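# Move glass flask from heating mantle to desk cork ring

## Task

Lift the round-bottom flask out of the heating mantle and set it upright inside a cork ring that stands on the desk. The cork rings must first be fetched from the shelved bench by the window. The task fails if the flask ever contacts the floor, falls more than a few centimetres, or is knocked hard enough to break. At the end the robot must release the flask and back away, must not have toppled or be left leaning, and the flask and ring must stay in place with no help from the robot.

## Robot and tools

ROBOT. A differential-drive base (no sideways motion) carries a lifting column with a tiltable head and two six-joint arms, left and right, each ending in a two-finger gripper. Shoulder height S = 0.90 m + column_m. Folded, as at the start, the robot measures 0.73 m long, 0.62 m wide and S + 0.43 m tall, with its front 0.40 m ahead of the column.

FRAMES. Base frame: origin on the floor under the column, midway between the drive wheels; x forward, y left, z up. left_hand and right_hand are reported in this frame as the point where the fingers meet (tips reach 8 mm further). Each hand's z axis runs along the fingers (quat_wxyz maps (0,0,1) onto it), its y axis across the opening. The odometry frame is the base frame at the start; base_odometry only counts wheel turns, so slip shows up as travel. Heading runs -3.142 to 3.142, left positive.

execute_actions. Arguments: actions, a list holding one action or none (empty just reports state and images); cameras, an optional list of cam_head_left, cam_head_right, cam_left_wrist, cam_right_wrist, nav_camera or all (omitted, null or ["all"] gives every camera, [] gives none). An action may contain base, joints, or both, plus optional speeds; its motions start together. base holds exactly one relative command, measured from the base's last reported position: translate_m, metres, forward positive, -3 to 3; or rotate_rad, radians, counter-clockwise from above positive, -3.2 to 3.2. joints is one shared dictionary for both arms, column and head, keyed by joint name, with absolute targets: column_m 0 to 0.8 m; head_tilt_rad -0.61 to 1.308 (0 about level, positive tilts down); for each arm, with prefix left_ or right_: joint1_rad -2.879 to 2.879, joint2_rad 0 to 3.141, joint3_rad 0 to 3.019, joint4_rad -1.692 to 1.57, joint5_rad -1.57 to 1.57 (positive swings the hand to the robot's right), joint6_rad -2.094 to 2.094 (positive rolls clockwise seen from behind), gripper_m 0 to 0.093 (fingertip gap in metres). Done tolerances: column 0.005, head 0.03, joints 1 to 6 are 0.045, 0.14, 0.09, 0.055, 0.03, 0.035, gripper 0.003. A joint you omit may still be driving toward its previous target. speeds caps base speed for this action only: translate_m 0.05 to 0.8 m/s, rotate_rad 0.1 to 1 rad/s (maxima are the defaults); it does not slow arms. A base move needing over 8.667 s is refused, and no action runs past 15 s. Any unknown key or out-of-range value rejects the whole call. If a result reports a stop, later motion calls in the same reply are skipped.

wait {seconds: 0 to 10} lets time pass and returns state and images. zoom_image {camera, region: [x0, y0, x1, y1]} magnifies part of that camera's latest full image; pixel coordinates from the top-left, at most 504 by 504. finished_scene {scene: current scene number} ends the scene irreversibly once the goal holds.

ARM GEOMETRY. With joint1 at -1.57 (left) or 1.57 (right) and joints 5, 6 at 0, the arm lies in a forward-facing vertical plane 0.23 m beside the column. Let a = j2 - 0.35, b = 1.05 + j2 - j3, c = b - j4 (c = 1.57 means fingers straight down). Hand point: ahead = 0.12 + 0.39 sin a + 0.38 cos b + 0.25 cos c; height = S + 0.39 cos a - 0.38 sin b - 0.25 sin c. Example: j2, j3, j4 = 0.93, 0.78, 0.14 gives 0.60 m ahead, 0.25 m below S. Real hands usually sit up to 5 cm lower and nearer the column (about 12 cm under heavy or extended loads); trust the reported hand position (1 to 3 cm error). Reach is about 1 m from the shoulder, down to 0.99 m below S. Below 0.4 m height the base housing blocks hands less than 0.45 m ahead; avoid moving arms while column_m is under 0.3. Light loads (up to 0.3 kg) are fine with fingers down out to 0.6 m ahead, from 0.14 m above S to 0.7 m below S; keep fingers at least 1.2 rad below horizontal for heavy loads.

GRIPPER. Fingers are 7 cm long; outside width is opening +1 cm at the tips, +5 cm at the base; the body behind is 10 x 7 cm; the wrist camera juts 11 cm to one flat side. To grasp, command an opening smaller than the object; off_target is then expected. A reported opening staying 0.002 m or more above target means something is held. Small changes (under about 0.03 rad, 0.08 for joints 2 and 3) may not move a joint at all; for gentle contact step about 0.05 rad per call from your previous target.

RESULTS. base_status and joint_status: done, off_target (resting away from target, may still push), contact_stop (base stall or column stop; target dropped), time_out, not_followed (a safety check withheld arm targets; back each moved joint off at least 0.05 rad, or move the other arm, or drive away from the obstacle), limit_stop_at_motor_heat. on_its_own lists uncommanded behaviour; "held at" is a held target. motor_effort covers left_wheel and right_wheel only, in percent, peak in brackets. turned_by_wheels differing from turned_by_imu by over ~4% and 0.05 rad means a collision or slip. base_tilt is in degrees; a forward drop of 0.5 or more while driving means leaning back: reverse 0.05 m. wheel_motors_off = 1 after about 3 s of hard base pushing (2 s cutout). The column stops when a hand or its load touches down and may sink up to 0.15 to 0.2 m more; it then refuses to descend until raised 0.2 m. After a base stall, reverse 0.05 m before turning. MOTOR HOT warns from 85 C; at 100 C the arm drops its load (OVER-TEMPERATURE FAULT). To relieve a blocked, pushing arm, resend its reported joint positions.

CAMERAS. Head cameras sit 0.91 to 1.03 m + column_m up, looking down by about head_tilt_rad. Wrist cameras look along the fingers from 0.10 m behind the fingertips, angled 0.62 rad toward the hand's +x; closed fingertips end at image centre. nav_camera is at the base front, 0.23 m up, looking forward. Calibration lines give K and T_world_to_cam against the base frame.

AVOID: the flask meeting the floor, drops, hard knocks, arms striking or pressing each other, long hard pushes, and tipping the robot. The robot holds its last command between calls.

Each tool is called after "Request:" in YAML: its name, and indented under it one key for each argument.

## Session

Request:
execute_actions:
  actions:
    - {"joints":{"head_tilt_rad":0.35}}

Scene clock: 0.87 s.
base_odometry: x=+0.000 y=+0.000 heading=+0.000 (m, m, rad; odometry frame)
turned_by_wheels: +0.000 (rad since the last result)
turned_by_imu: +0.000 (rad since the last result)
base_tilt: forward=-0.2 right=-0.6 (deg)
base_status: not commanded
joint_positions: column_m=+0.556 head_tilt_rad=+0.369 left_joint1_rad=-1.559 left_joint2_rad=+0.895 left_joint3_rad=+0.394 left_joint4_rad=-0.922 left_joint5_rad=-0.015 left_joint6_rad=-0.001 left_gripper_m=+0.095 right_joint1_rad=+1.572 right_joint2_rad=+0.867 right_joint3_rad=+0.409 right_joint4_rad=-0.942 right_joint5_rad=-0.054 right_joint6_rad=-0.039 right_gripper_m=+0.094
joint_status: all done
wheel_motors_off: 0
motor_effort: left_wheel=+4(5) right_wheel=+3(3) (%)
left_hand: x=+0.1408 y=+0.2295 z=+1.2516 quat_wxyz=(+0.435, +0.002, -0.901, -0.010) (m; base frame)
right_hand: x=+0.1515 y=-0.2160 z=+1.2536 quat_wxyz=(+0.424, +0.007, -0.905, -0.033) (m; base frame)
pictures: cam_head_left, cam_head_right, cam_left_wrist, cam_right_wrist, nav_camera
camera_calibration (this result's frames):
cam_head_left: T_world_to_cam=[[0.129658, -0.991551, -0.00402175, 0.0403516], [-0.348868, -0.0418215, -0.936238, 1.46051], [0.928159, 0.122793, -0.351343, 0.423648], [0, 0, 0, 1]] pos_world=[0.111082, 0.0490703, 1.5164]
cam_head_right: T_world_to_cam=[[0.134934, -0.990833, -0.00650547, -0.0398881], [-0.342361, -0.0404604, -0.938697, 1.46257], [0.929829, 0.12889, -0.344682, 0.416352], [0, 0, 0, 1]] pos_world=[0.118972, -0.0340098, 1.51616]
cam_left_wrist: T_world_to_cam=[[-0.0160188, -0.999829, -0.00919821, 0.245169], [-0.047847, -0.00842233, 0.998819, -1.23432], [-0.998726, 0.01644, -0.0477039, 0.31968], [0, 0, 0, 1]] pos_world=[0.264141, 0.229476, 1.25037]
cam_right_wrist: T_world_to_cam=[[-0.0124612, -0.998393, -0.0552868, -0.143908], [-0.0677217, -0.0543214, 0.996224, -1.24616], [-0.997626, 0.0161583, -0.0669359, 0.364944], [0, 0, 0, 1]] pos_world=[0.277893, -0.217267, 1.25792]
Images, in order (width x height): cam_head_left 672x504, cam_head_right 672x504, cam_left_wrist 672x504, cam_right_wrist 672x504, nav_camera 672x504.

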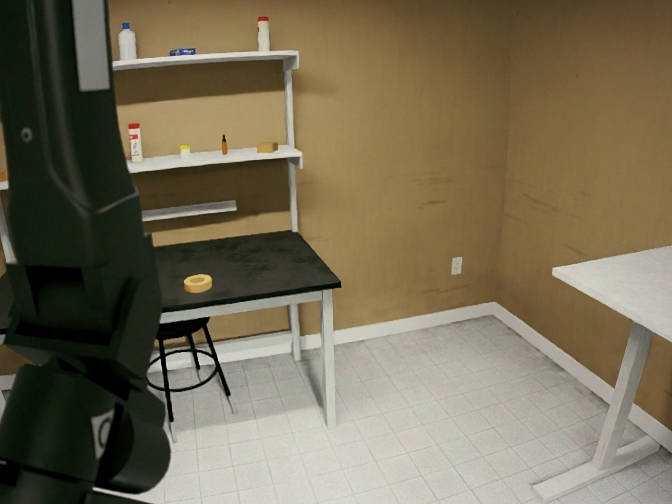

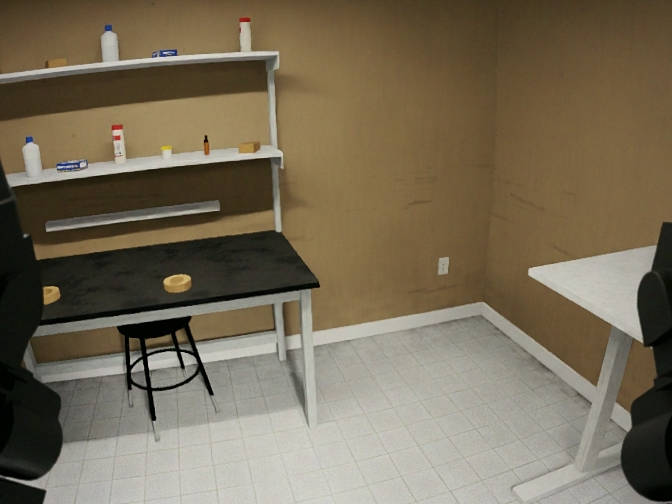

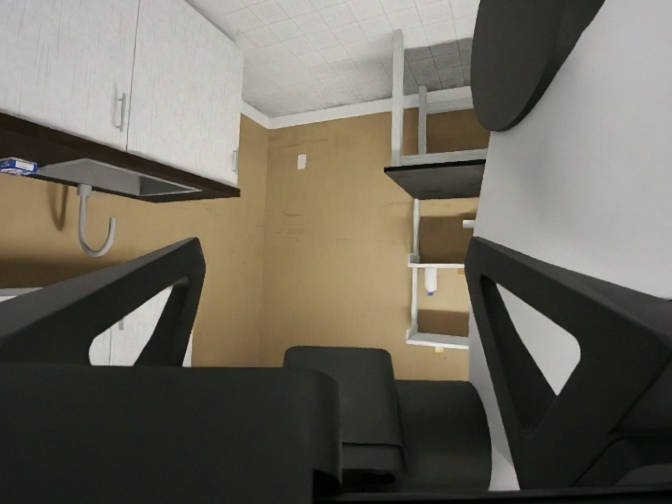

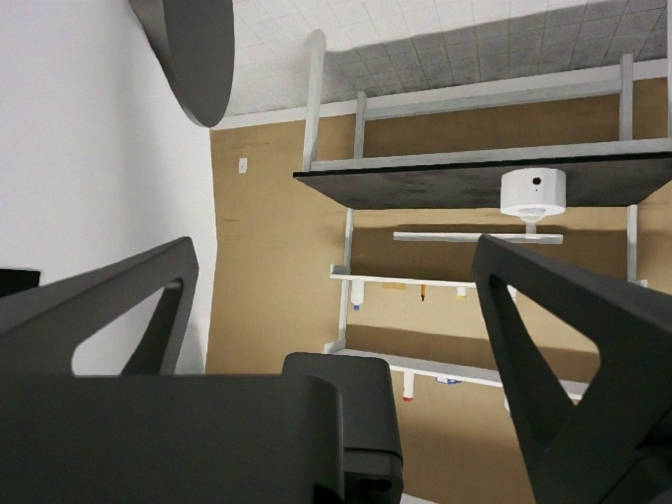

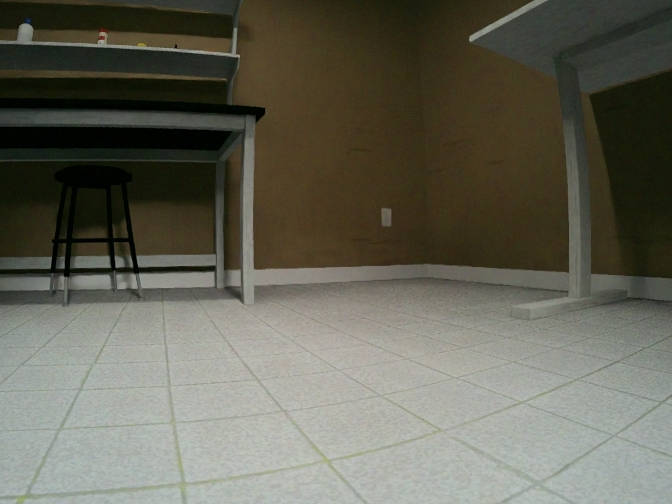

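Request:
execute_actions:
  actions:
    - {"base":{"rotate_rad":0.344},"joints":{"left_joint1_rad":-1.57,"left_joint2_rad":1.38,"left_joint3_rad":1.27,"left_joint4_rad":-0.39,"left_joint5_rad":0,"left_joint6_rad":0,"left_gripper_m":0.07,"head_tilt_rad":0.7,"column_m":0.45}}
  cameras: []

Request:
execute_actions:
  actions:
    - {"base":{"translate_m":1.05}}

Scene clock: 16.03 s.
base_odometry: x=+0.000 y=+0.000 heading=+0.343 (m, m, rad; odometry frame)
turned_by_wheels: +0.343 (rad since the last result)
turned_by_imu: +0.343 (rad since the last result)
base_tilt: forward=-0.2 right=-0.7 (deg)
base_status: done
joint_positions: column_m=+0.450 head_tilt_rad=+0.703 left_joint1_rad=-1.568 left_joint2_rad=+1.379 left_joint3_rad=+1.265 left_joint4_rad=-0.396 left_joint5_rad=-0.001 left_joint6_rad=-0.001 left_gripper_m=+0.070 right_joint1_rad=+1.572 right_joint2_rad=+0.867 right_joint3_rad=+0.409 right_joint4_rad=-0.942 right_joint5_rad=-0.054 right_joint6_rad=-0.039 right_gripper_m=+0.094
joint_status: all done
wheel_motors_off: 0
motor_effort: left_wheel=+0(31) right_wheel=+6(30) (%)
left_hand: x=+0.6098 y=+0.2264 z=+0.9532 quat_wxyz=(-0.007, +0.001, -1.000, -0.002) (m; base frame)
right_hand: x=+0.1517 y=-0.2160 z=+1.1478 quat_wxyz=(+0.424, +0.007, -0.905, -0.033) (m; base frame)
pictures: none
No camera images: the call's "cameras" was empty. Leave "cameras" out to get every camera's image.

Scene clock: 19.43 s.
base_odometry: x=+0.989 y=+0.354 heading=+0.344 (m, m, rad; odometry frame)
turned_by_wheels: +0.000 (rad since the last result)
turned_by_imu: +0.001 (rad since the last result)
base_tilt: forward=-0.3 right=-0.8 (deg)
base_status: done
joint_positions: column_m=+0.450 head_tilt_rad=+0.703 left_joint1_rad=-1.568 left_joint2_rad=+1.379 left_joint3_rad=+1.266 left_joint4_rad=-0.396 left_joint5_rad=-0.001 left_joint6_rad=-0.001 left_gripper_m=+0.070 right_joint1_rad=+1.572 right_joint2_rad=+0.867 right_joint3_rad=+0.410 right_joint4_rad=-0.942 right_joint5_rad=-0.054 right_joint6_rad=-0.039 right_gripper_m=+0.094
joint_status: not commanded
wheel_motors_off: 0
motor_effort: left_wheel=+1(48) right_wheel=+0(51) (%)
left_hand: x=+0.6100 y=+0.2264 z=+0.9532 quat_wxyz=(-0.007, +0.001, -1.000, -0.002) (m; base frame)
right_hand: x=+0.1521 y=-0.2160 z=+1.1476 quat_wxyz=(+0.423, +0.007, -0.905, -0.033) (m; base frame)
pictures: cam_head_left, cam_head_right, cam_left_wrist, cam_right_wrist, nav_camera
camera_calibration (this result's frames):
cam_head_left: T_world_to_cam=[[0.121166, -0.991551, -0.0463246, 0.101099], [-0.636639, -0.0418215, -0.770027, 1.13722], [0.761583, 0.122793, -0.636327, 0.804069], [0, 0, 0, 1]] pos_world=[0.0993848, 0.0490703, 1.39203]
cam_head_right: T_world_to_cam=[[0.125337, -0.990833, -0.0504016, 0.0229396], [-0.631298, -0.0404604, -0.774484, 1.14195], [0.765345, 0.12889, -0.630582, 0.798689], [0, 0, 0, 1]] pos_world=[0.10676, -0.0340098, 1.38921]
cam_left_wrist: T_world_to_cam=[[-0.0127286, -0.999904, -0.00539196, 0.24122], [-0.819852, 0.00734926, 0.572528, -0.0401294], [-0.572434, 0.0117081, -0.819868, 1.2512], [0, 0, 0, 1]] pos_world=[0.686398, 0.226843, 1.05009]
cam_right_wrist: T_world_to_cam=[[-0.0123992, -0.998393, -0.0553017, -0.149749], [-0.0688618, -0.0543221, 0.996146, -1.14033], [-0.997549, 0.0161596, -0.0680776, 0.359767], [0, 0, 0, 1]] pos_world=[0.278504, -0.217267, 1.15214]
Images, in order (width x height): cam_head_left 672x504, cam_head_right 672x504, cam_left_wrist 672x504, cam_right_wrist 672x504, nav_camera 672x504.

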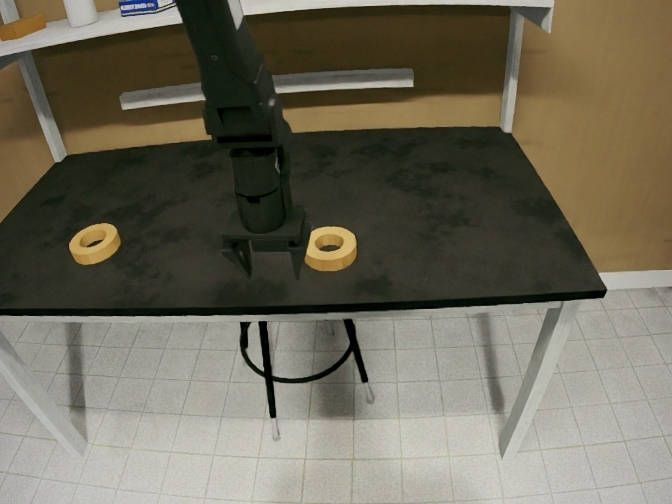

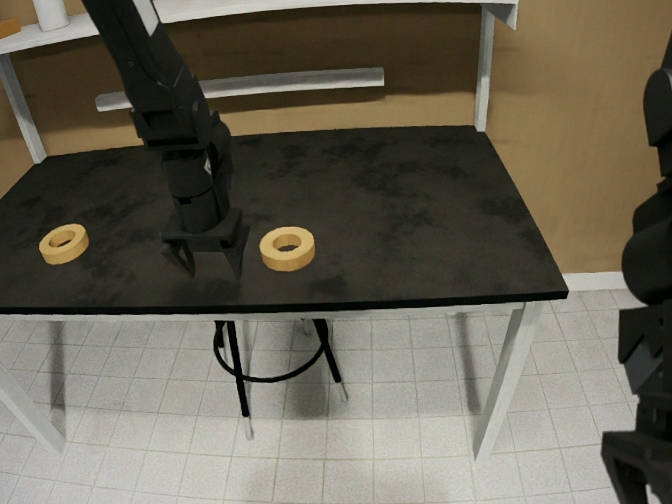

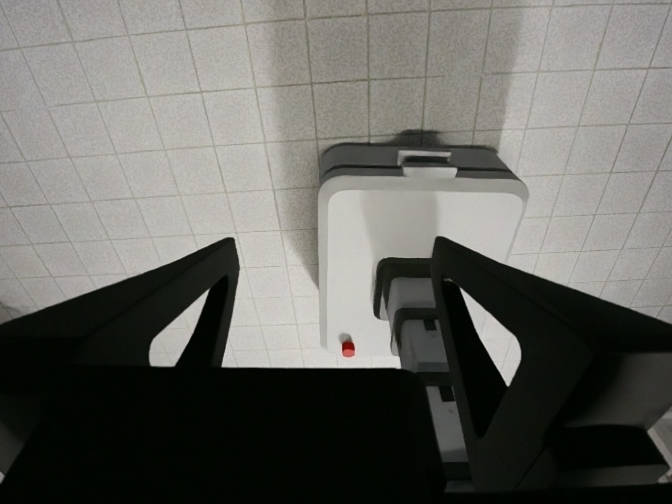

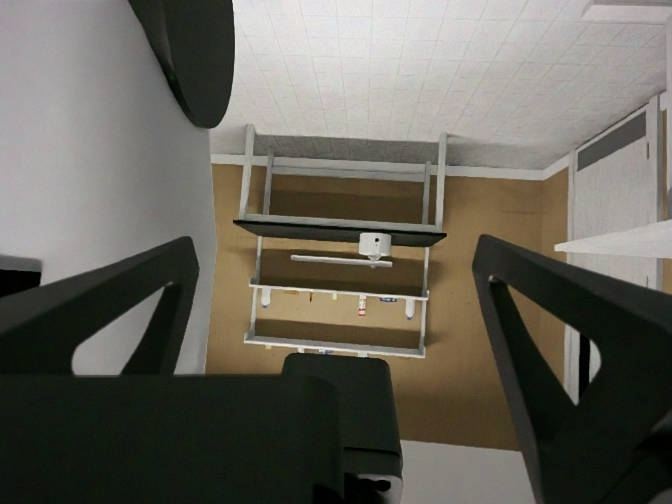

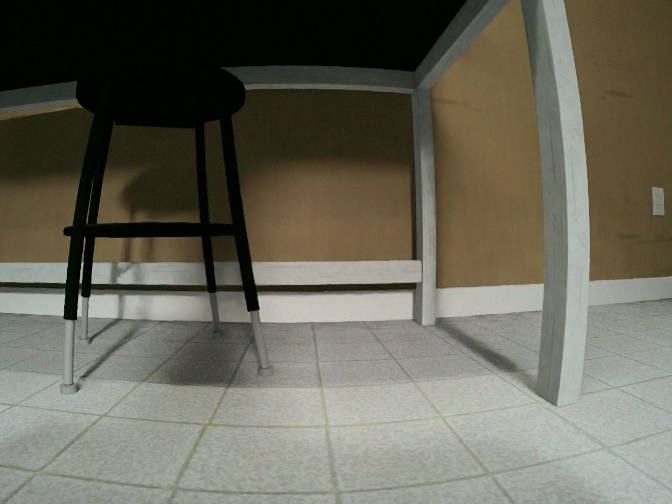

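Request:
execute_actions:
  actions:
    - {"base":{"translate_m":0.27},"joints":{"column_m":0.39}}
  cameras: ["cam_head_left","cam_left_wrist"]

Request:
execute_actions:
  actions:
    - {"joints":{"column_m":0.35}}
  cameras: ["cam_head_left","cam_left_wrist"]

Scene clock: 26.80 s.
base_odometry: x=+1.243 y=+0.445 heading=+0.344 (m, m, rad; odometry frame)
turned_by_wheels: +0.000 (rad since the last result)
turned_by_imu: +0.000 (rad since the last result)
base_tilt: forward=-0.1 right=-0.7 (deg)
base_status: done
joint_positions: column_m=+0.390 head_tilt_rad=+0.703 left_joint1_rad=-1.568 left_joint2_rad=+1.379 left_joint3_rad=+1.267 left_joint4_rad=-0.396 left_joint5_rad=-0.001 left_joint6_rad=-0.001 left_gripper_m=+0.070 right_joint1_rad=+1.572 right_joint2_rad=+0.868 right_joint3_rad=+0.411 right_joint4_rad=-0.942 right_joint5_rad=-0.054 right_joint6_rad=-0.039 right_gripper_m=+0.094
joint_status: all done
wheel_motors_off: 0
motor_effort: left_wheel=+0(34) right_wheel=+0(30) (%)
left_hand: x=+0.6108 y=+0.2264 z=+0.8934 quat_wxyz=(-0.008, +0.001, -1.000, -0.002) (m; base frame)
right_hand: x=+0.1525 y=-0.2160 z=+1.0875 quat_wxyz=(+0.423, +0.007, -0.905, -0.033) (m; base frame)
pictures: cam_head_left, cam_left_wrist
camera_calibration (this result's frames):
cam_head_left: T_world_to_cam=[[0.121164, -0.991551, -0.0463305, 0.0983288], [-0.636677, -0.0418215, -0.769996, 1.091], [0.761552, 0.122793, -0.636365, 0.765961], [0, 0, 0, 1]] pos_world=[0.0993826, 0.0490703, 1.33205]
cam_left_wrist: T_world_to_cam=[[-0.012724, -0.999904, -0.00541345, 0.240925], [-0.820725, 0.00735102, 0.571276, -0.00360994], [-0.571182, 0.0117119, -0.82074, 1.20264], [0, 0, 0, 1]] pos_world=[0.687026, 0.226843, 0.990418]
Images, in order (width x height): cam_head_left 672x504, cam_left_wrist 672x504.

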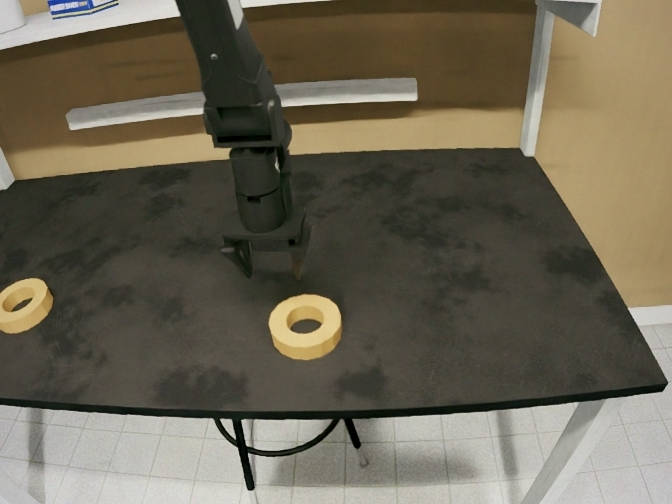

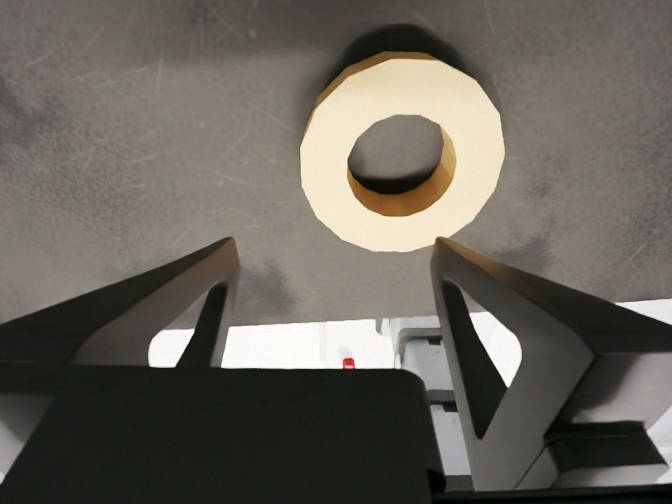

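Scene clock: 27.90 s.
base_odometry: x=+1.243 y=+0.445 heading=+0.344 (m, m, rad; odometry frame)
turned_by_wheels: +0.000 (rad since the last result)
turned_by_imu: +0.000 (rad since the last result)
base_tilt: forward=-0.2 right=-0.8 (deg)
base_status: not commanded
joint_positions: column_m=+0.350 head_tilt_rad=+0.703 left_joint1_rad=-1.568 left_joint2_rad=+1.379 left_joint3_rad=+1.267 left_joint4_rad=-0.396 left_joint5_rad=-0.001 left_joint6_rad=-0.001 left_gripper_m=+0.070 right_joint1_rad=+1.572 right_joint2_rad=+0.868 right_joint3_rad=+0.411 right_joint4_rad=-0.942 right_joint5_rad=-0.054 right_joint6_rad=-0.039 right_gripper_m=+0.094
joint_status: all done
wheel_motors_off: 0
motor_effort: left_wheel=+0(0) right_wheel=+0(0) (%)
left_hand: x=+0.6108 y=+0.2264 z=+0.8534 quat_wxyz=(-0.008, +0.001, -1.000, -0.002) (m; base frame)
right_hand: x=+0.1525 y=-0.2160 z=+1.0475 quat_wxyz=(+0.423, +0.007, -0.905, -0.033) (m; base frame)
pictures: cam_head_left, cam_left_wrist
camera_calibration (this result's frames):
cam_head_left: T_world_to_cam=[[0.121164, -0.991551, -0.0463305, 0.0964749], [-0.636677, -0.0418215, -0.769996, 1.06019], [0.761552, 0.122793, -0.636365, 0.740498], [0, 0, 0, 1]] pos_world=[0.0993826, 0.0490703, 1.29204]
cam_left_wrist: T_world_to_cam=[[-0.012724, -0.999904, -0.00541345, 0.240708], [-0.820725, 0.00735102, 0.571276, 0.0192491], [-0.571182, 0.0117119, -0.82074, 1.16979], [0, 0, 0, 1]] pos_world=[0.687026, 0.226843, 0.950404]
Images, in order (width x height): cam_head_left 672x504, cam_left_wrist 672x504.

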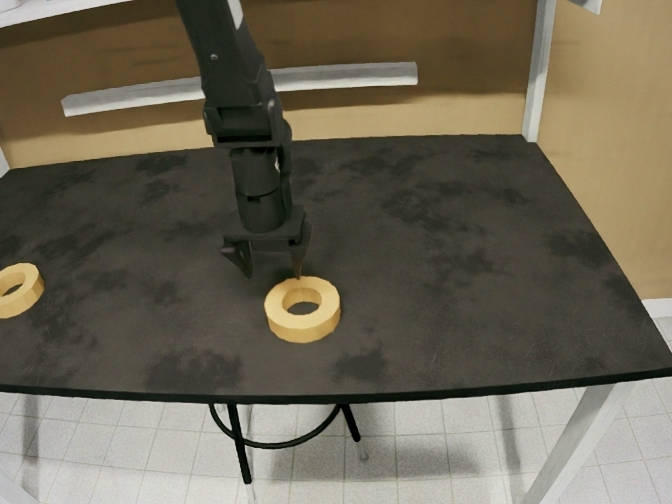

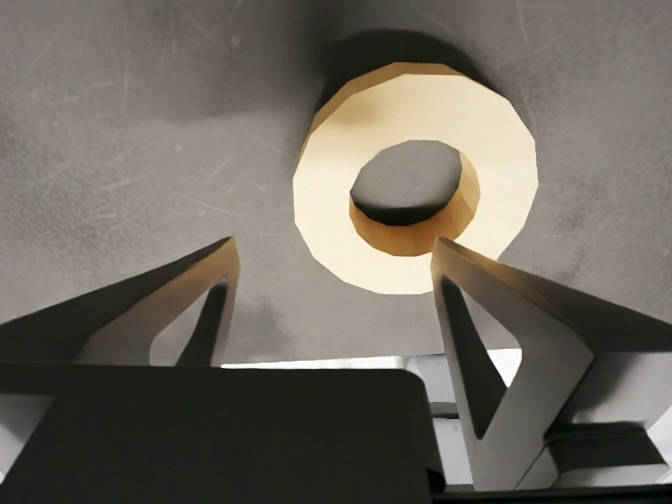

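Request:
execute_actions:
  actions:
    - {"joints":{"column_m":0.293}}
  cameras: ["cam_left_wrist"]

Request:
execute_actions:
  actions:
    - {"joints":{"left_gripper_m":0.01}}
  cameras: ["cam_left_wrist"]

Request:
execute_actions:
  actions:
    - {"joints":{"column_m":0.35}}
  cameras: ["cam_head_left"]

Scene clock: 36.93 s.
base_odometry: x=+1.243 y=+0.445 heading=+0.344 (m, m, rad; odometry frame)
turned_by_wheels: +0.000 (rad since the last result)
turned_by_imu: +0.000 (rad since the last result)
base_tilt: forward=-0.1 right=-0.8 (deg)
base_status: not commanded
joint_positions: column_m=+0.293 head_tilt_rad=+0.703 left_joint1_rad=-1.568 left_joint2_rad=+1.379 left_joint3_rad=+1.267 left_joint4_rad=-0.396 left_joint5_rad=-0.001 left_joint6_rad=-0.001 left_gripper_m=+0.070 right_joint1_rad=+1.572 right_joint2_rad=+0.868 right_joint3_rad=+0.411 right_joint4_rad=-0.942 right_joint5_rad=-0.054 right_joint6_rad=-0.039 right_gripper_m=+0.094
joint_status: all done
wheel_motors_off: 0
motor_effort: left_wheel=+0(1) right_wheel=+0(0) (%)
left_hand: x=+0.6108 y=+0.2264 z=+0.7964 quat_wxyz=(-0.008, +0.001, -1.000, -0.002) (m; base frame)
right_hand: x=+0.1525 y=-0.2160 z=+0.9905 quat_wxyz=(+0.423, +0.007, -0.905, -0.033) (m; base frame)
pictures: cam_left_wrist
camera_calibration (this result's frames):
cam_left_wrist: T_world_to_cam=[[-0.012724, -0.999904, -0.00541345, 0.2404], [-0.820725, 0.00735102, 0.571276, 0.0518018], [-0.571182, 0.0117119, -0.82074, 1.12303], [0, 0, 0, 1]] pos_world=[0.687026, 0.226843, 0.893421]
Images, in order (width x height): cam_left_wrist 672x504.

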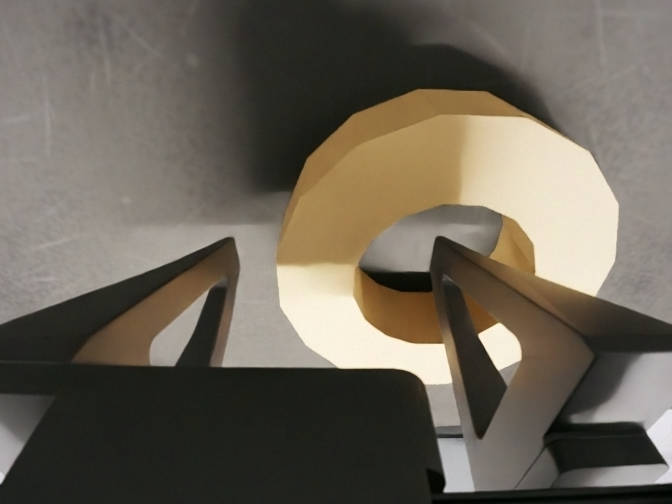

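Scene clock: 37.57 s.
base_odometry: x=+1.243 y=+0.445 heading=+0.344 (m, m, rad; odometry frame)
turned_by_wheels: +0.000 (rad since the last result)
turned_by_imu: +0.000 (rad since the last result)
base_tilt: forward=-0.2 right=-0.8 (deg)
base_status: not commanded
joint_positions: column_m=+0.293 head_tilt_rad=+0.703 left_joint1_rad=-1.568 left_joint2_rad=+1.379 left_joint3_rad=+1.267 left_joint4_rad=-0.396 left_joint5_rad=-0.001 left_joint6_rad=-0.001 left_gripper_m=+0.022 right_joint1_rad=+1.572 right_joint2_rad=+0.868 right_joint3_rad=+0.411 right_joint4_rad=-0.942 right_joint5_rad=-0.054 right_joint6_rad=-0.039 right_gripper_m=+0.094
joint_status: left_gripper_m off_target (ended at +0.022, target +0.010)
wheel_motors_off: 0
motor_effort: left_wheel=+1(1) right_wheel=+0(0) (%)
left_hand: x=+0.6108 y=+0.2265 z=+0.7964 quat_wxyz=(-0.008, +0.001, -1.000, -0.002) (m; base frame)
right_hand: x=+0.1525 y=-0.2160 z=+0.9905 quat_wxyz=(+0.423, +0.007, -0.905, -0.033) (m; base frame)
pictures: cam_left_wrist
camera_calibration (this result's frames):
cam_left_wrist: T_world_to_cam=[[-0.0127181, -0.999902, -0.00579484, 0.240765], [-0.820725, 0.00712832, 0.571279, 0.0518488], [-0.571182, 0.0120216, -0.820735, 1.12295], [0, 0, 0, 1]] pos_world=[0.687026, 0.226872, 0.893422]
Images, in order (width x height): cam_left_wrist 672x504.

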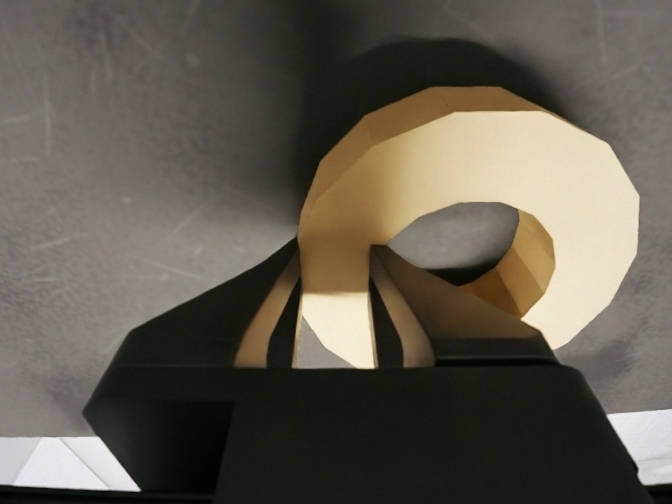

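Scene clock: 38.90 s.
base_odometry: x=+1.243 y=+0.445 heading=+0.344 (m, m, rad; odometry frame)
turned_by_wheels: +0.000 (rad since the last result)
turned_by_imu: +0.000 (rad since the last result)
base_tilt: forward=-0.1 right=-0.8 (deg)
base_status: not commanded
joint_positions: column_m=+0.350 head_tilt_rad=+0.703 left_joint1_rad=-1.568 left_joint2_rad=+1.379 left_joint3_rad=+1.267 left_joint4_rad=-0.396 left_joint5_rad=-0.001 left_joint6_rad=-0.001 left_gripper_m=+0.022 right_joint1_rad=+1.572 right_joint2_rad=+0.868 right_joint3_rad=+0.411 right_joint4_rad=-0.942 right_joint5_rad=-0.054 right_joint6_rad=-0.039 right_gripper_m=+0.094
joint_status: all done
wheel_motors_off: 0
motor_effort: left_wheel=+0(0) right_wheel=+0(0) (%)
left_hand: x=+0.6108 y=+0.2265 z=+0.8533 quat_wxyz=(-0.008, +0.001, -1.000, -0.002) (m; base frame)
right_hand: x=+0.1525 y=-0.2160 z=+1.0474 quat_wxyz=(+0.423, +0.007, -0.905, -0.033) (m; base frame)
pictures: cam_head_left
camera_calibration (this result's frames):
cam_head_left: T_world_to_cam=[[0.121163, -0.991551, -0.0463325, 0.0964715], [-0.63669, -0.0418215, -0.769985, 1.06008], [0.761542, 0.122793, -0.636377, 0.740431], [0, 0, 0, 1]] pos_world=[0.0993819, 0.0490703, 1.29191]
Images, in order (width x height): cam_head_left 672x504.

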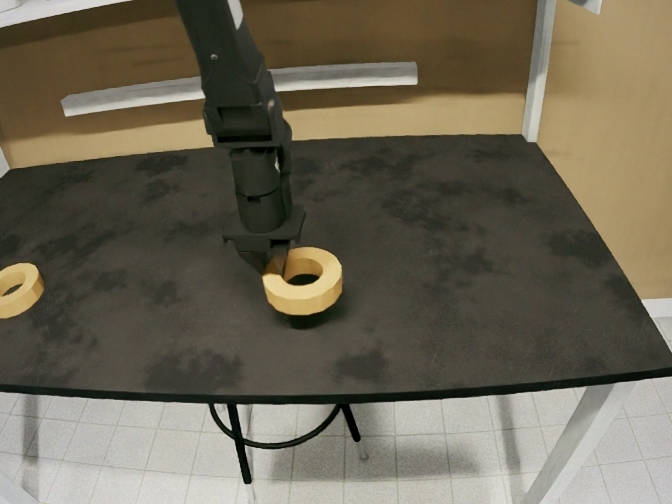

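Request:
execute_actions:
  actions:
    - {"base":{"translate_m":-0.6},"joints":{"column_m":0.55,"right_joint1_rad":1.57,"right_joint2_rad":1.38,"right_joint3_rad":1.27,"right_joint4_rad":-0.39,"right_joint5_rad":0,"right_joint6_rad":0,"right_gripper_m":0.07,"head_tilt_rad":0.6}}
  cameras: []

Request:
execute_actions:
  actions:
    - {"base":{"rotate_rad":-2.8},"joints":{"column_m":0.8}}
  cameras: ["cam_head_left","cam_head_right"]

Request:
execute_actions:
  actions:
    - {"base":{"translate_m":0.95}}
  cameras: ["cam_head_left","cam_head_right"]

Scene clock: 53.00 s.
base_odometry: x=+0.678 y=+0.243 heading=+0.344 (m, m, rad; odometry frame)
turned_by_wheels: +0.001 (rad since the last result)
turned_by_imu: +0.000 (rad since the last result)
base_tilt: forward=-0.2 right=-0.8 (deg)
base_status: done
joint_positions: column_m=+0.550 head_tilt_rad=+0.617 left_joint1_rad=-1.568 left_joint2_rad=+1.379 left_joint3_rad=+1.264 left_joint4_rad=-0.396 left_joint5_rad=-0.001 left_joint6_rad=-0.001 left_gripper_m=+0.022 right_joint1_rad=+1.572 right_joint2_rad=+1.380 right_joint3_rad=+1.261 right_joint4_rad=-0.392 right_joint5_rad=-0.003 right_joint6_rad=-0.009 right_gripper_m=+0.070
joint_status: all done
wheel_motors_off: 0
motor_effort: left_wheel=-2(35) right_wheel=-3(31) (%)
left_hand: x=+0.6094 y=+0.2265 z=+1.0529 quat_wxyz=(-0.007, +0.001, -1.000, -0.002) (m; base frame)
right_hand: x=+0.6081 y=-0.2242 z=+1.0520 quat_wxyz=(-0.006, +0.005, -1.000, -0.002) (m; base frame)
pictures: none
No camera images: the call's "cameras" was empty. Leave "cameras" out to get every camera's image.

Scene clock: 57.23 s.
base_odometry: x=+0.678 y=+0.243 heading=-2.455 (m, m, rad; odometry frame)
turned_by_wheels: -2.799 (rad since the last result)
turned_by_imu: -2.802 (rad since the last result)
base_tilt: forward=-0.2 right=-0.7 (deg)
base_status: done
joint_positions: column_m=+0.800 head_tilt_rad=+0.617 left_joint1_rad=-1.568 left_joint2_rad=+1.379 left_joint3_rad=+1.264 left_joint4_rad=-0.396 left_joint5_rad=-0.001 left_joint6_rad=-0.001 left_gripper_m=+0.022 right_joint1_rad=+1.571 right_joint2_rad=+1.380 right_joint3_rad=+1.261 right_joint4_rad=-0.392 right_joint5_rad=-0.002 right_joint6_rad=-0.009 right_gripper_m=+0.070
joint_status: all done
wheel_motors_off: 0
motor_effort: left_wheel=+3(39) right_wheel=-2(44) (%)
left_hand: x=+0.6094 y=+0.2265 z=+1.3029 quat_wxyz=(-0.007, +0.001, -1.000, -0.002) (m; base frame)
right_hand: x=+0.6081 y=-0.2248 z=+1.3020 quat_wxyz=(-0.006, +0.005, -1.000, -0.001) (m; base frame)
pictures: cam_head_left, cam_head_right
camera_calibration (this result's frames):
cam_head_left: T_world_to_cam=[[0.124704, -0.991551, -0.0357223, 0.0981957], [-0.56799, -0.0418215, -0.821972, 1.49599], [0.813533, 0.122793, -0.568406, 0.902819], [0, 0, 0, 1]] pos_world=[0.102989, 0.0490703, 1.74634]
cam_head_right: T_world_to_cam=[[0.12921, -0.990833, -0.0394252, 0.0207783], [-0.562285, -0.0404604, -0.825953, 1.5014], [0.816787, 0.12889, -0.562358, 0.894913], [0, 0, 0, 1]] pos_world=[0.110579, -0.0340098, 1.74417]
Images, in order (width x height): cam_head_left 672x504, cam_head_right 672x504.

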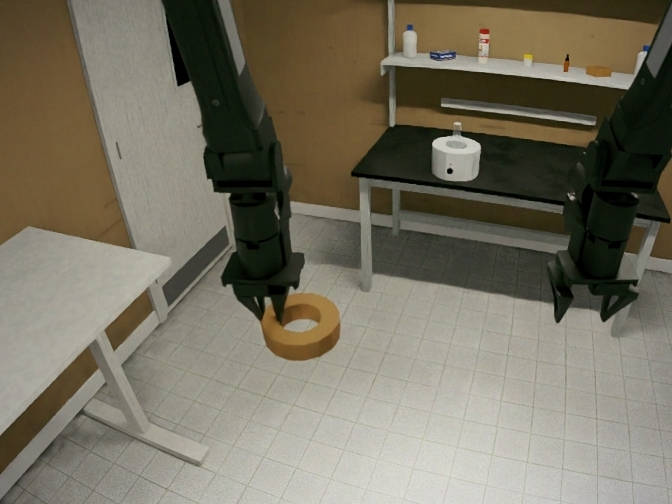

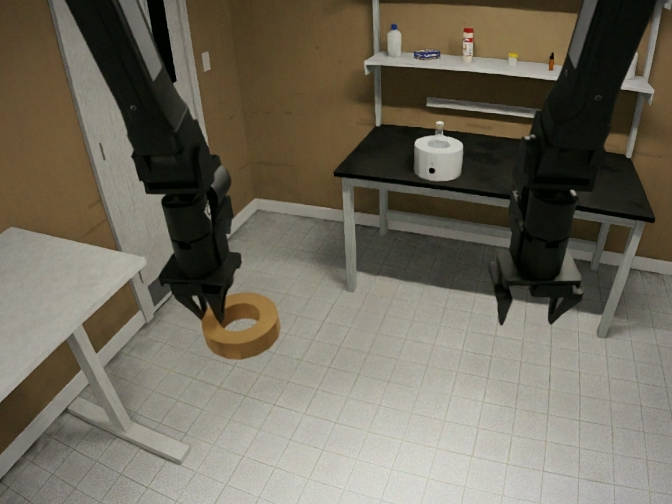

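Scene clock: 60.67 s.
base_odometry: x=-0.057 y=-0.359 heading=-2.455 (m, m, rad; odometry frame)
turned_by_wheels: +0.000 (rad since the last result)
turned_by_imu: +0.000 (rad since the last result)
base_tilt: forward=-0.2 right=-0.8 (deg)
base_status: done
joint_positions: column_m=+0.800 head_tilt_rad=+0.617 left_joint1_rad=-1.568 left_joint2_rad=+1.379 left_joint3_rad=+1.264 left_joint4_rad=-0.396 left_joint5_rad=-0.001 left_joint6_rad=-0.001 left_gripper_m=+0.022 right_joint1_rad=+1.571 right_joint2_rad=+1.380 right_joint3_rad=+1.263 right_joint4_rad=-0.392 right_joint5_rad=-0.002 right_joint6_rad=-0.009 right_gripper_m=+0.070
joint_status: not commanded
wheel_motors_off: 0
motor_effort: left_wheel=+0(55) right_wheel=+0(46) (%)
left_hand: x=+0.6094 y=+0.2265 z=+1.3029 quat_wxyz=(-0.007, +0.001, -1.000, -0.002) (m; base frame)
right_hand: x=+0.6093 y=-0.2248 z=+1.3023 quat_wxyz=(-0.007, +0.005, -1.000, -0.001) (m; base frame)
pictures: cam_head_left, cam_head_right
camera_calibration (this result's frames):
cam_head_left: T_world_to_cam=[[0.124715, -0.991551, -0.0356848, 0.0981283], [-0.567743, -0.0418215, -0.822143, 1.49628], [0.813704, 0.122793, -0.568162, 0.902374], [0, 0, 0, 1]] pos_world=[0.103, 0.0490703, 1.74635]
cam_head_right: T_world_to_cam=[[0.129222, -0.990833, -0.0393864, 0.0207084], [-0.562037, -0.0404604, -0.826122, 1.50169], [0.816956, 0.12889, -0.562113, 0.894467], [0, 0, 0, 1]] pos_world=[0.110591, -0.0340098, 1.74419]
Images, in order (width x height): cam_head_left 672x504, cam_head_right 672x504.

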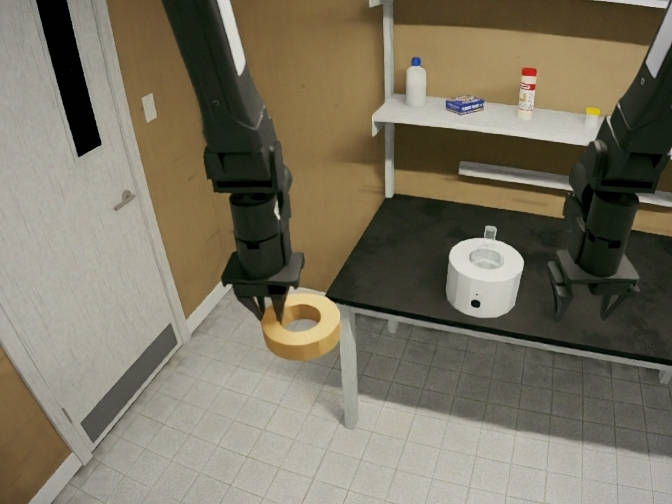

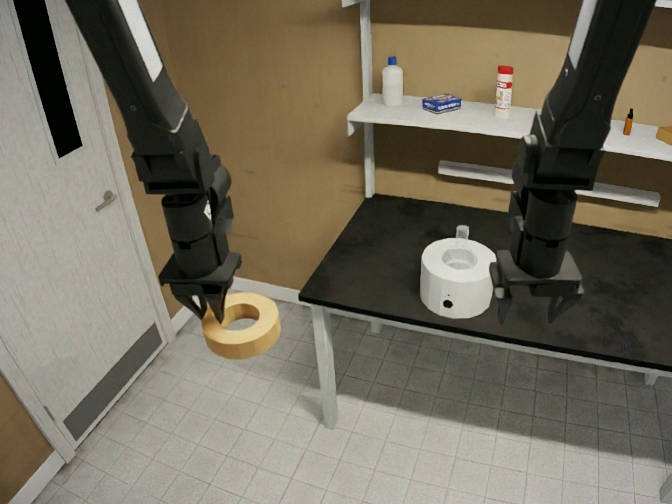

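Request:
execute_actions:
  actions:
    - {"base":{"translate_m":0.66},"joints":{"column_m":0.66,"head_tilt_rad":0.75}}
  cameras: ["cam_head_left","cam_head_right","cam_right_wrist"]

Scene clock: 73.53 s.
base_odometry: x=-0.568 y=-0.778 heading=-2.455 (m, m, rad; odometry frame)
turned_by_wheels: +0.000 (rad since the last result)
turned_by_imu: +0.000 (rad since the last result)
base_tilt: forward=-0.2 right=-0.8 (deg)
base_status: done
joint_positions: column_m=+0.660 head_tilt_rad=+0.753 left_joint1_rad=-1.568 left_joint2_rad=+1.379 left_joint3_rad=+1.264 left_joint4_rad=-0.396 left_joint5_rad=-0.001 left_joint6_rad=-0.001 left_gripper_m=+0.022 right_joint1_rad=+1.571 right_joint2_rad=+1.380 right_joint3_rad=+1.264 right_joint4_rad=-0.392 right_joint5_rad=-0.002 right_joint6_rad=-0.009 right_gripper_m=+0.070
joint_status: all done
wheel_motors_off: 0
motor_effort: left_wheel=+0(38) right_wheel=+0(28) (%)
left_hand: x=+0.6094 y=+0.2265 z=+1.1631 quat_wxyz=(-0.007, +0.001, -1.000, -0.002) (m; base frame)
right_hand: x=+0.6095 y=-0.2248 z=+1.1625 quat_wxyz=(-0.008, +0.005, -1.000, -0.001) (m; base frame)
pictures: cam_head_left, cam_head_right, cam_right_wrist
camera_calibration (this result's frames):
cam_head_left: T_world_to_cam=[[0.118728, -0.991551, -0.0522578, 0.120716], [-0.673928, -0.0418215, -0.737613, 1.24745], [0.729195, 0.122793, -0.673199, 1.00002], [0, 0, 0, 1]] pos_world=[0.0971495, 0.0490703, 1.59966]
cam_head_right: T_world_to_cam=[[0.122692, -0.990833, -0.0565361, 0.0437546], [-0.668813, -0.0404604, -0.742329, 1.25355], [0.733236, 0.12889, -0.667646, 0.993737], [0, 0, 0, 1]] pos_world=[0.104377, -0.0340098, 1.59648]
cam_right_wrist: T_world_to_cam=[[0.00329686, -0.999975, 0.0063327, -0.233622], [-0.818234, 0.000942995, 0.574885, -0.165232], [-0.574876, -0.00707695, -0.81821, 1.42633], [0, 0, 0, 1]] pos_world=[0.685536, -0.223367, 1.26351]
Images, in order (width x height): cam_head_left 672x504, cam_head_right 672x504, cam_right_wrist 672x504.

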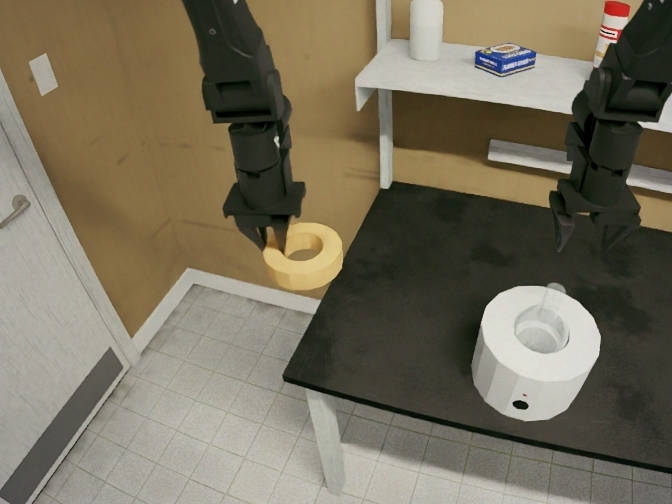

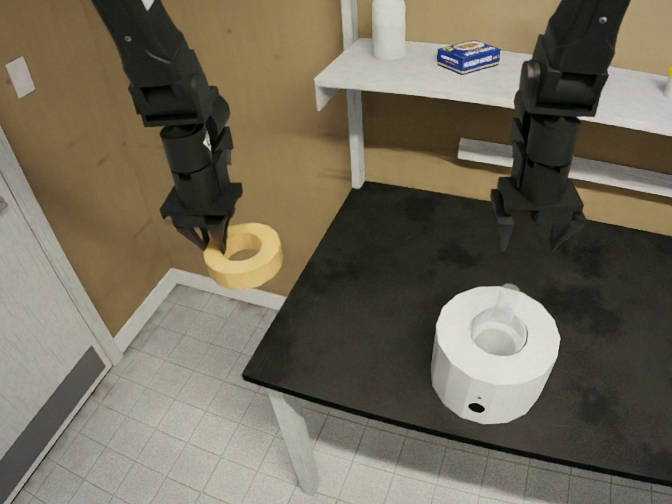

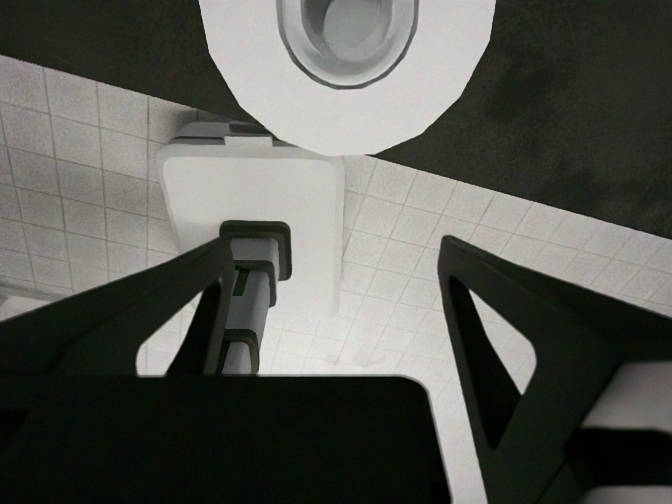

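Request:
execute_actions:
  actions:
    - {"base":{"rotate_rad":-0.016},"joints":{"column_m":0.62}}
  cameras: []

Request:
execute_actions:
  actions:
    - {"base":{"translate_m":0.055},"joints":{"column_m":0.6}}
  cameras: ["cam_right_wrist"]

Request:
execute_actions:
  actions:
    - {"joints":{"column_m":0.565}}
  cameras: ["cam_head_right","cam_right_wrist"]

Scene clock: 80.77 s.
base_odometry: x=-0.568 y=-0.778 heading=-2.470 (m, m, rad; odometry frame)
turned_by_wheels: -0.014 (rad since the last result)
turned_by_imu: -0.014 (rad since the last result)
base_tilt: forward=-0.2 right=-0.7 (deg)
base_status: done
joint_positions: column_m=+0.620 head_tilt_rad=+0.753 left_joint1_rad=-1.571 left_joint2_rad=+1.379 left_joint3_rad=+1.264 left_joint4_rad=-0.396 left_joint5_rad=-0.001 left_joint6_rad=-0.001 left_gripper_m=+0.022 right_joint1_rad=+1.570 right_joint2_rad=+1.380 right_joint3_rad=+1.264 right_joint4_rad=-0.392 right_joint5_rad=-0.002 right_joint6_rad=-0.009 right_gripper_m=+0.070
joint_status: all done
wheel_motors_off: 0
motor_effort: left_wheel=+3(48) right_wheel=-2(43) (%)
left_hand: x=+0.6094 y=+0.2248 z=+1.1231 quat_wxyz=(-0.007, +0.000, -1.000, -0.001) (m; base frame)
right_hand: x=+0.6095 y=-0.2256 z=+1.1225 quat_wxyz=(-0.008, +0.004, -1.000, -0.001) (m; base frame)
pictures: none
No camera images: the call's "cameras" was empty. Leave "cameras" out to get every camera's image.

Scene clock: 82.30 s.
base_odometry: x=-0.611 y=-0.812 heading=-2.470 (m, m, rad; odometry frame)
turned_by_wheels: -0.001 (rad since the last result)
turned_by_imu: -0.001 (rad since the last result)
base_tilt: forward=-0.1 right=-0.8 (deg)
base_status: done
joint_positions: column_m=+0.600 head_tilt_rad=+0.753 left_joint1_rad=-1.571 left_joint2_rad=+1.379 left_joint3_rad=+1.266 left_joint4_rad=-0.396 left_joint5_rad=-0.001 left_joint6_rad=-0.001 left_gripper_m=+0.022 right_joint1_rad=+1.570 right_joint2_rad=+1.380 right_joint3_rad=+1.264 right_joint4_rad=-0.392 right_joint5_rad=-0.002 right_joint6_rad=-0.009 right_gripper_m=+0.070
joint_status: all done
wheel_motors_off: 0
motor_effort: left_wheel=+0(38) right_wheel=+1(44) (%)
left_hand: x=+0.6101 y=+0.2248 z=+1.1032 quat_wxyz=(-0.007, +0.000, -1.000, -0.001) (m; base frame)
right_hand: x=+0.6099 y=-0.2256 z=+1.1026 quat_wxyz=(-0.008, +0.004, -1.000, -0.001) (m; base frame)
pictures: cam_right_wrist
camera_calibration (this result's frames):
cam_right_wrist: T_world_to_cam=[[0.00271343, -0.999967, 0.00770751, -0.235167], [-0.818671, 0.00220477, 0.574258, -0.129177], [-0.574256, -0.00786813, -0.818638, 1.37749], [0, 0, 0, 1]] pos_world=[0.685915, -0.224037, 1.20366]
Images, in order (width x height): cam_right_wrist 672x504.

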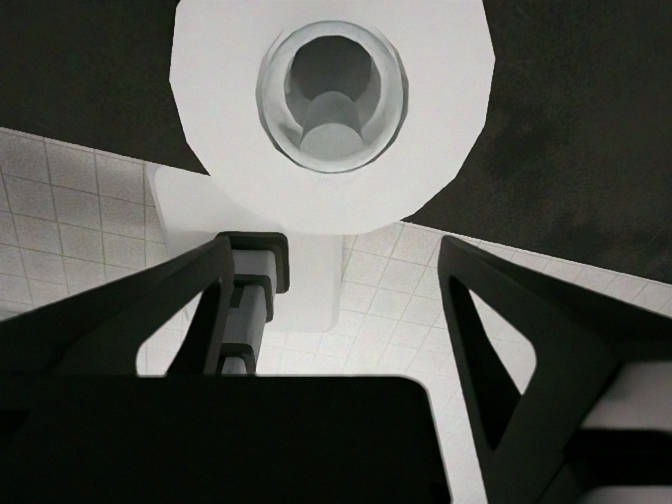

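Scene clock: 83.33 s.
base_odometry: x=-0.611 y=-0.812 heading=-2.470 (m, m, rad; odometry frame)
turned_by_wheels: +0.000 (rad since the last result)
turned_by_imu: +0.000 (rad since the last result)
base_tilt: forward=-0.1 right=-0.7 (deg)
base_status: not commanded
joint_positions: column_m=+0.565 head_tilt_rad=+0.753 left_joint1_rad=-1.571 left_joint2_rad=+1.379 left_joint3_rad=+1.266 left_joint4_rad=-0.396 left_joint5_rad=-0.001 left_joint6_rad=-0.001 left_gripper_m=+0.022 right_joint1_rad=+1.570 right_joint2_rad=+1.380 right_joint3_rad=+1.264 right_joint4_rad=-0.392 right_joint5_rad=-0.002 right_joint6_rad=-0.009 right_gripper_m=+0.070
joint_status: all done
wheel_motors_off: 0
motor_effort: left_wheel=-1(1) right_wheel=+1(1) (%)
left_hand: x=+0.6101 y=+0.2248 z=+1.0682 quat_wxyz=(-0.007, +0.000, -1.000, -0.001) (m; base frame)
right_hand: x=+0.6099 y=-0.2256 z=+1.0676 quat_wxyz=(-0.008, +0.004, -1.000, -0.001) (m; base frame)
pictures: cam_head_right, cam_right_wrist
camera_calibration (this result's frames):
cam_head_right: T_world_to_cam=[[0.12268, -0.990833, -0.0565626, 0.038425], [-0.668974, -0.0404604, -0.742184, 1.1828], [0.733092, 0.12889, -0.667805, 0.930558], [0, 0, 0, 1]] pos_world=[0.104366, -0.0340098, 1.50146]
cam_right_wrist: T_world_to_cam=[[0.00271343, -0.999967, 0.00770751, -0.234898], [-0.818671, 0.00220477, 0.574258, -0.109088], [-0.574256, -0.00786813, -0.818638, 1.34885], [0, 0, 0, 1]] pos_world=[0.685915, -0.224037, 1.16867]
Images, in order (width x height): cam_head_right 672x504, cam_right_wrist 672x504.

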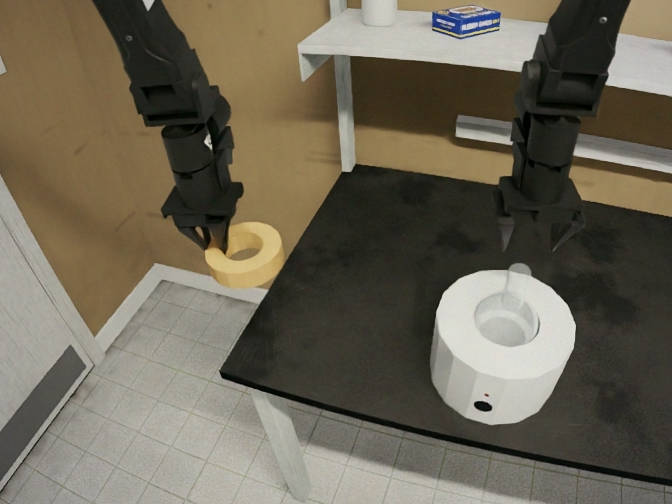

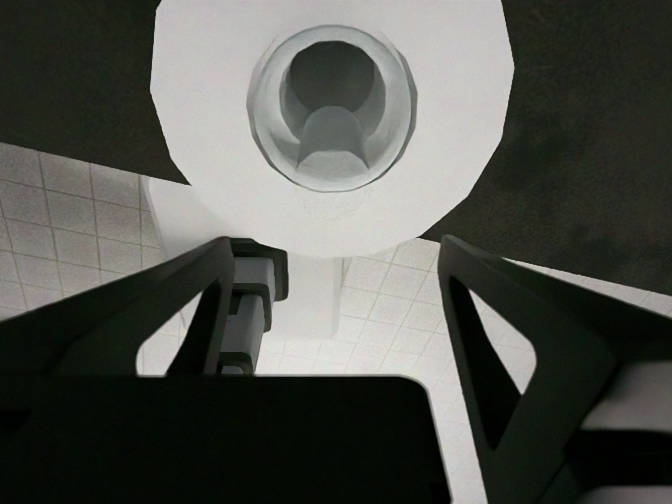

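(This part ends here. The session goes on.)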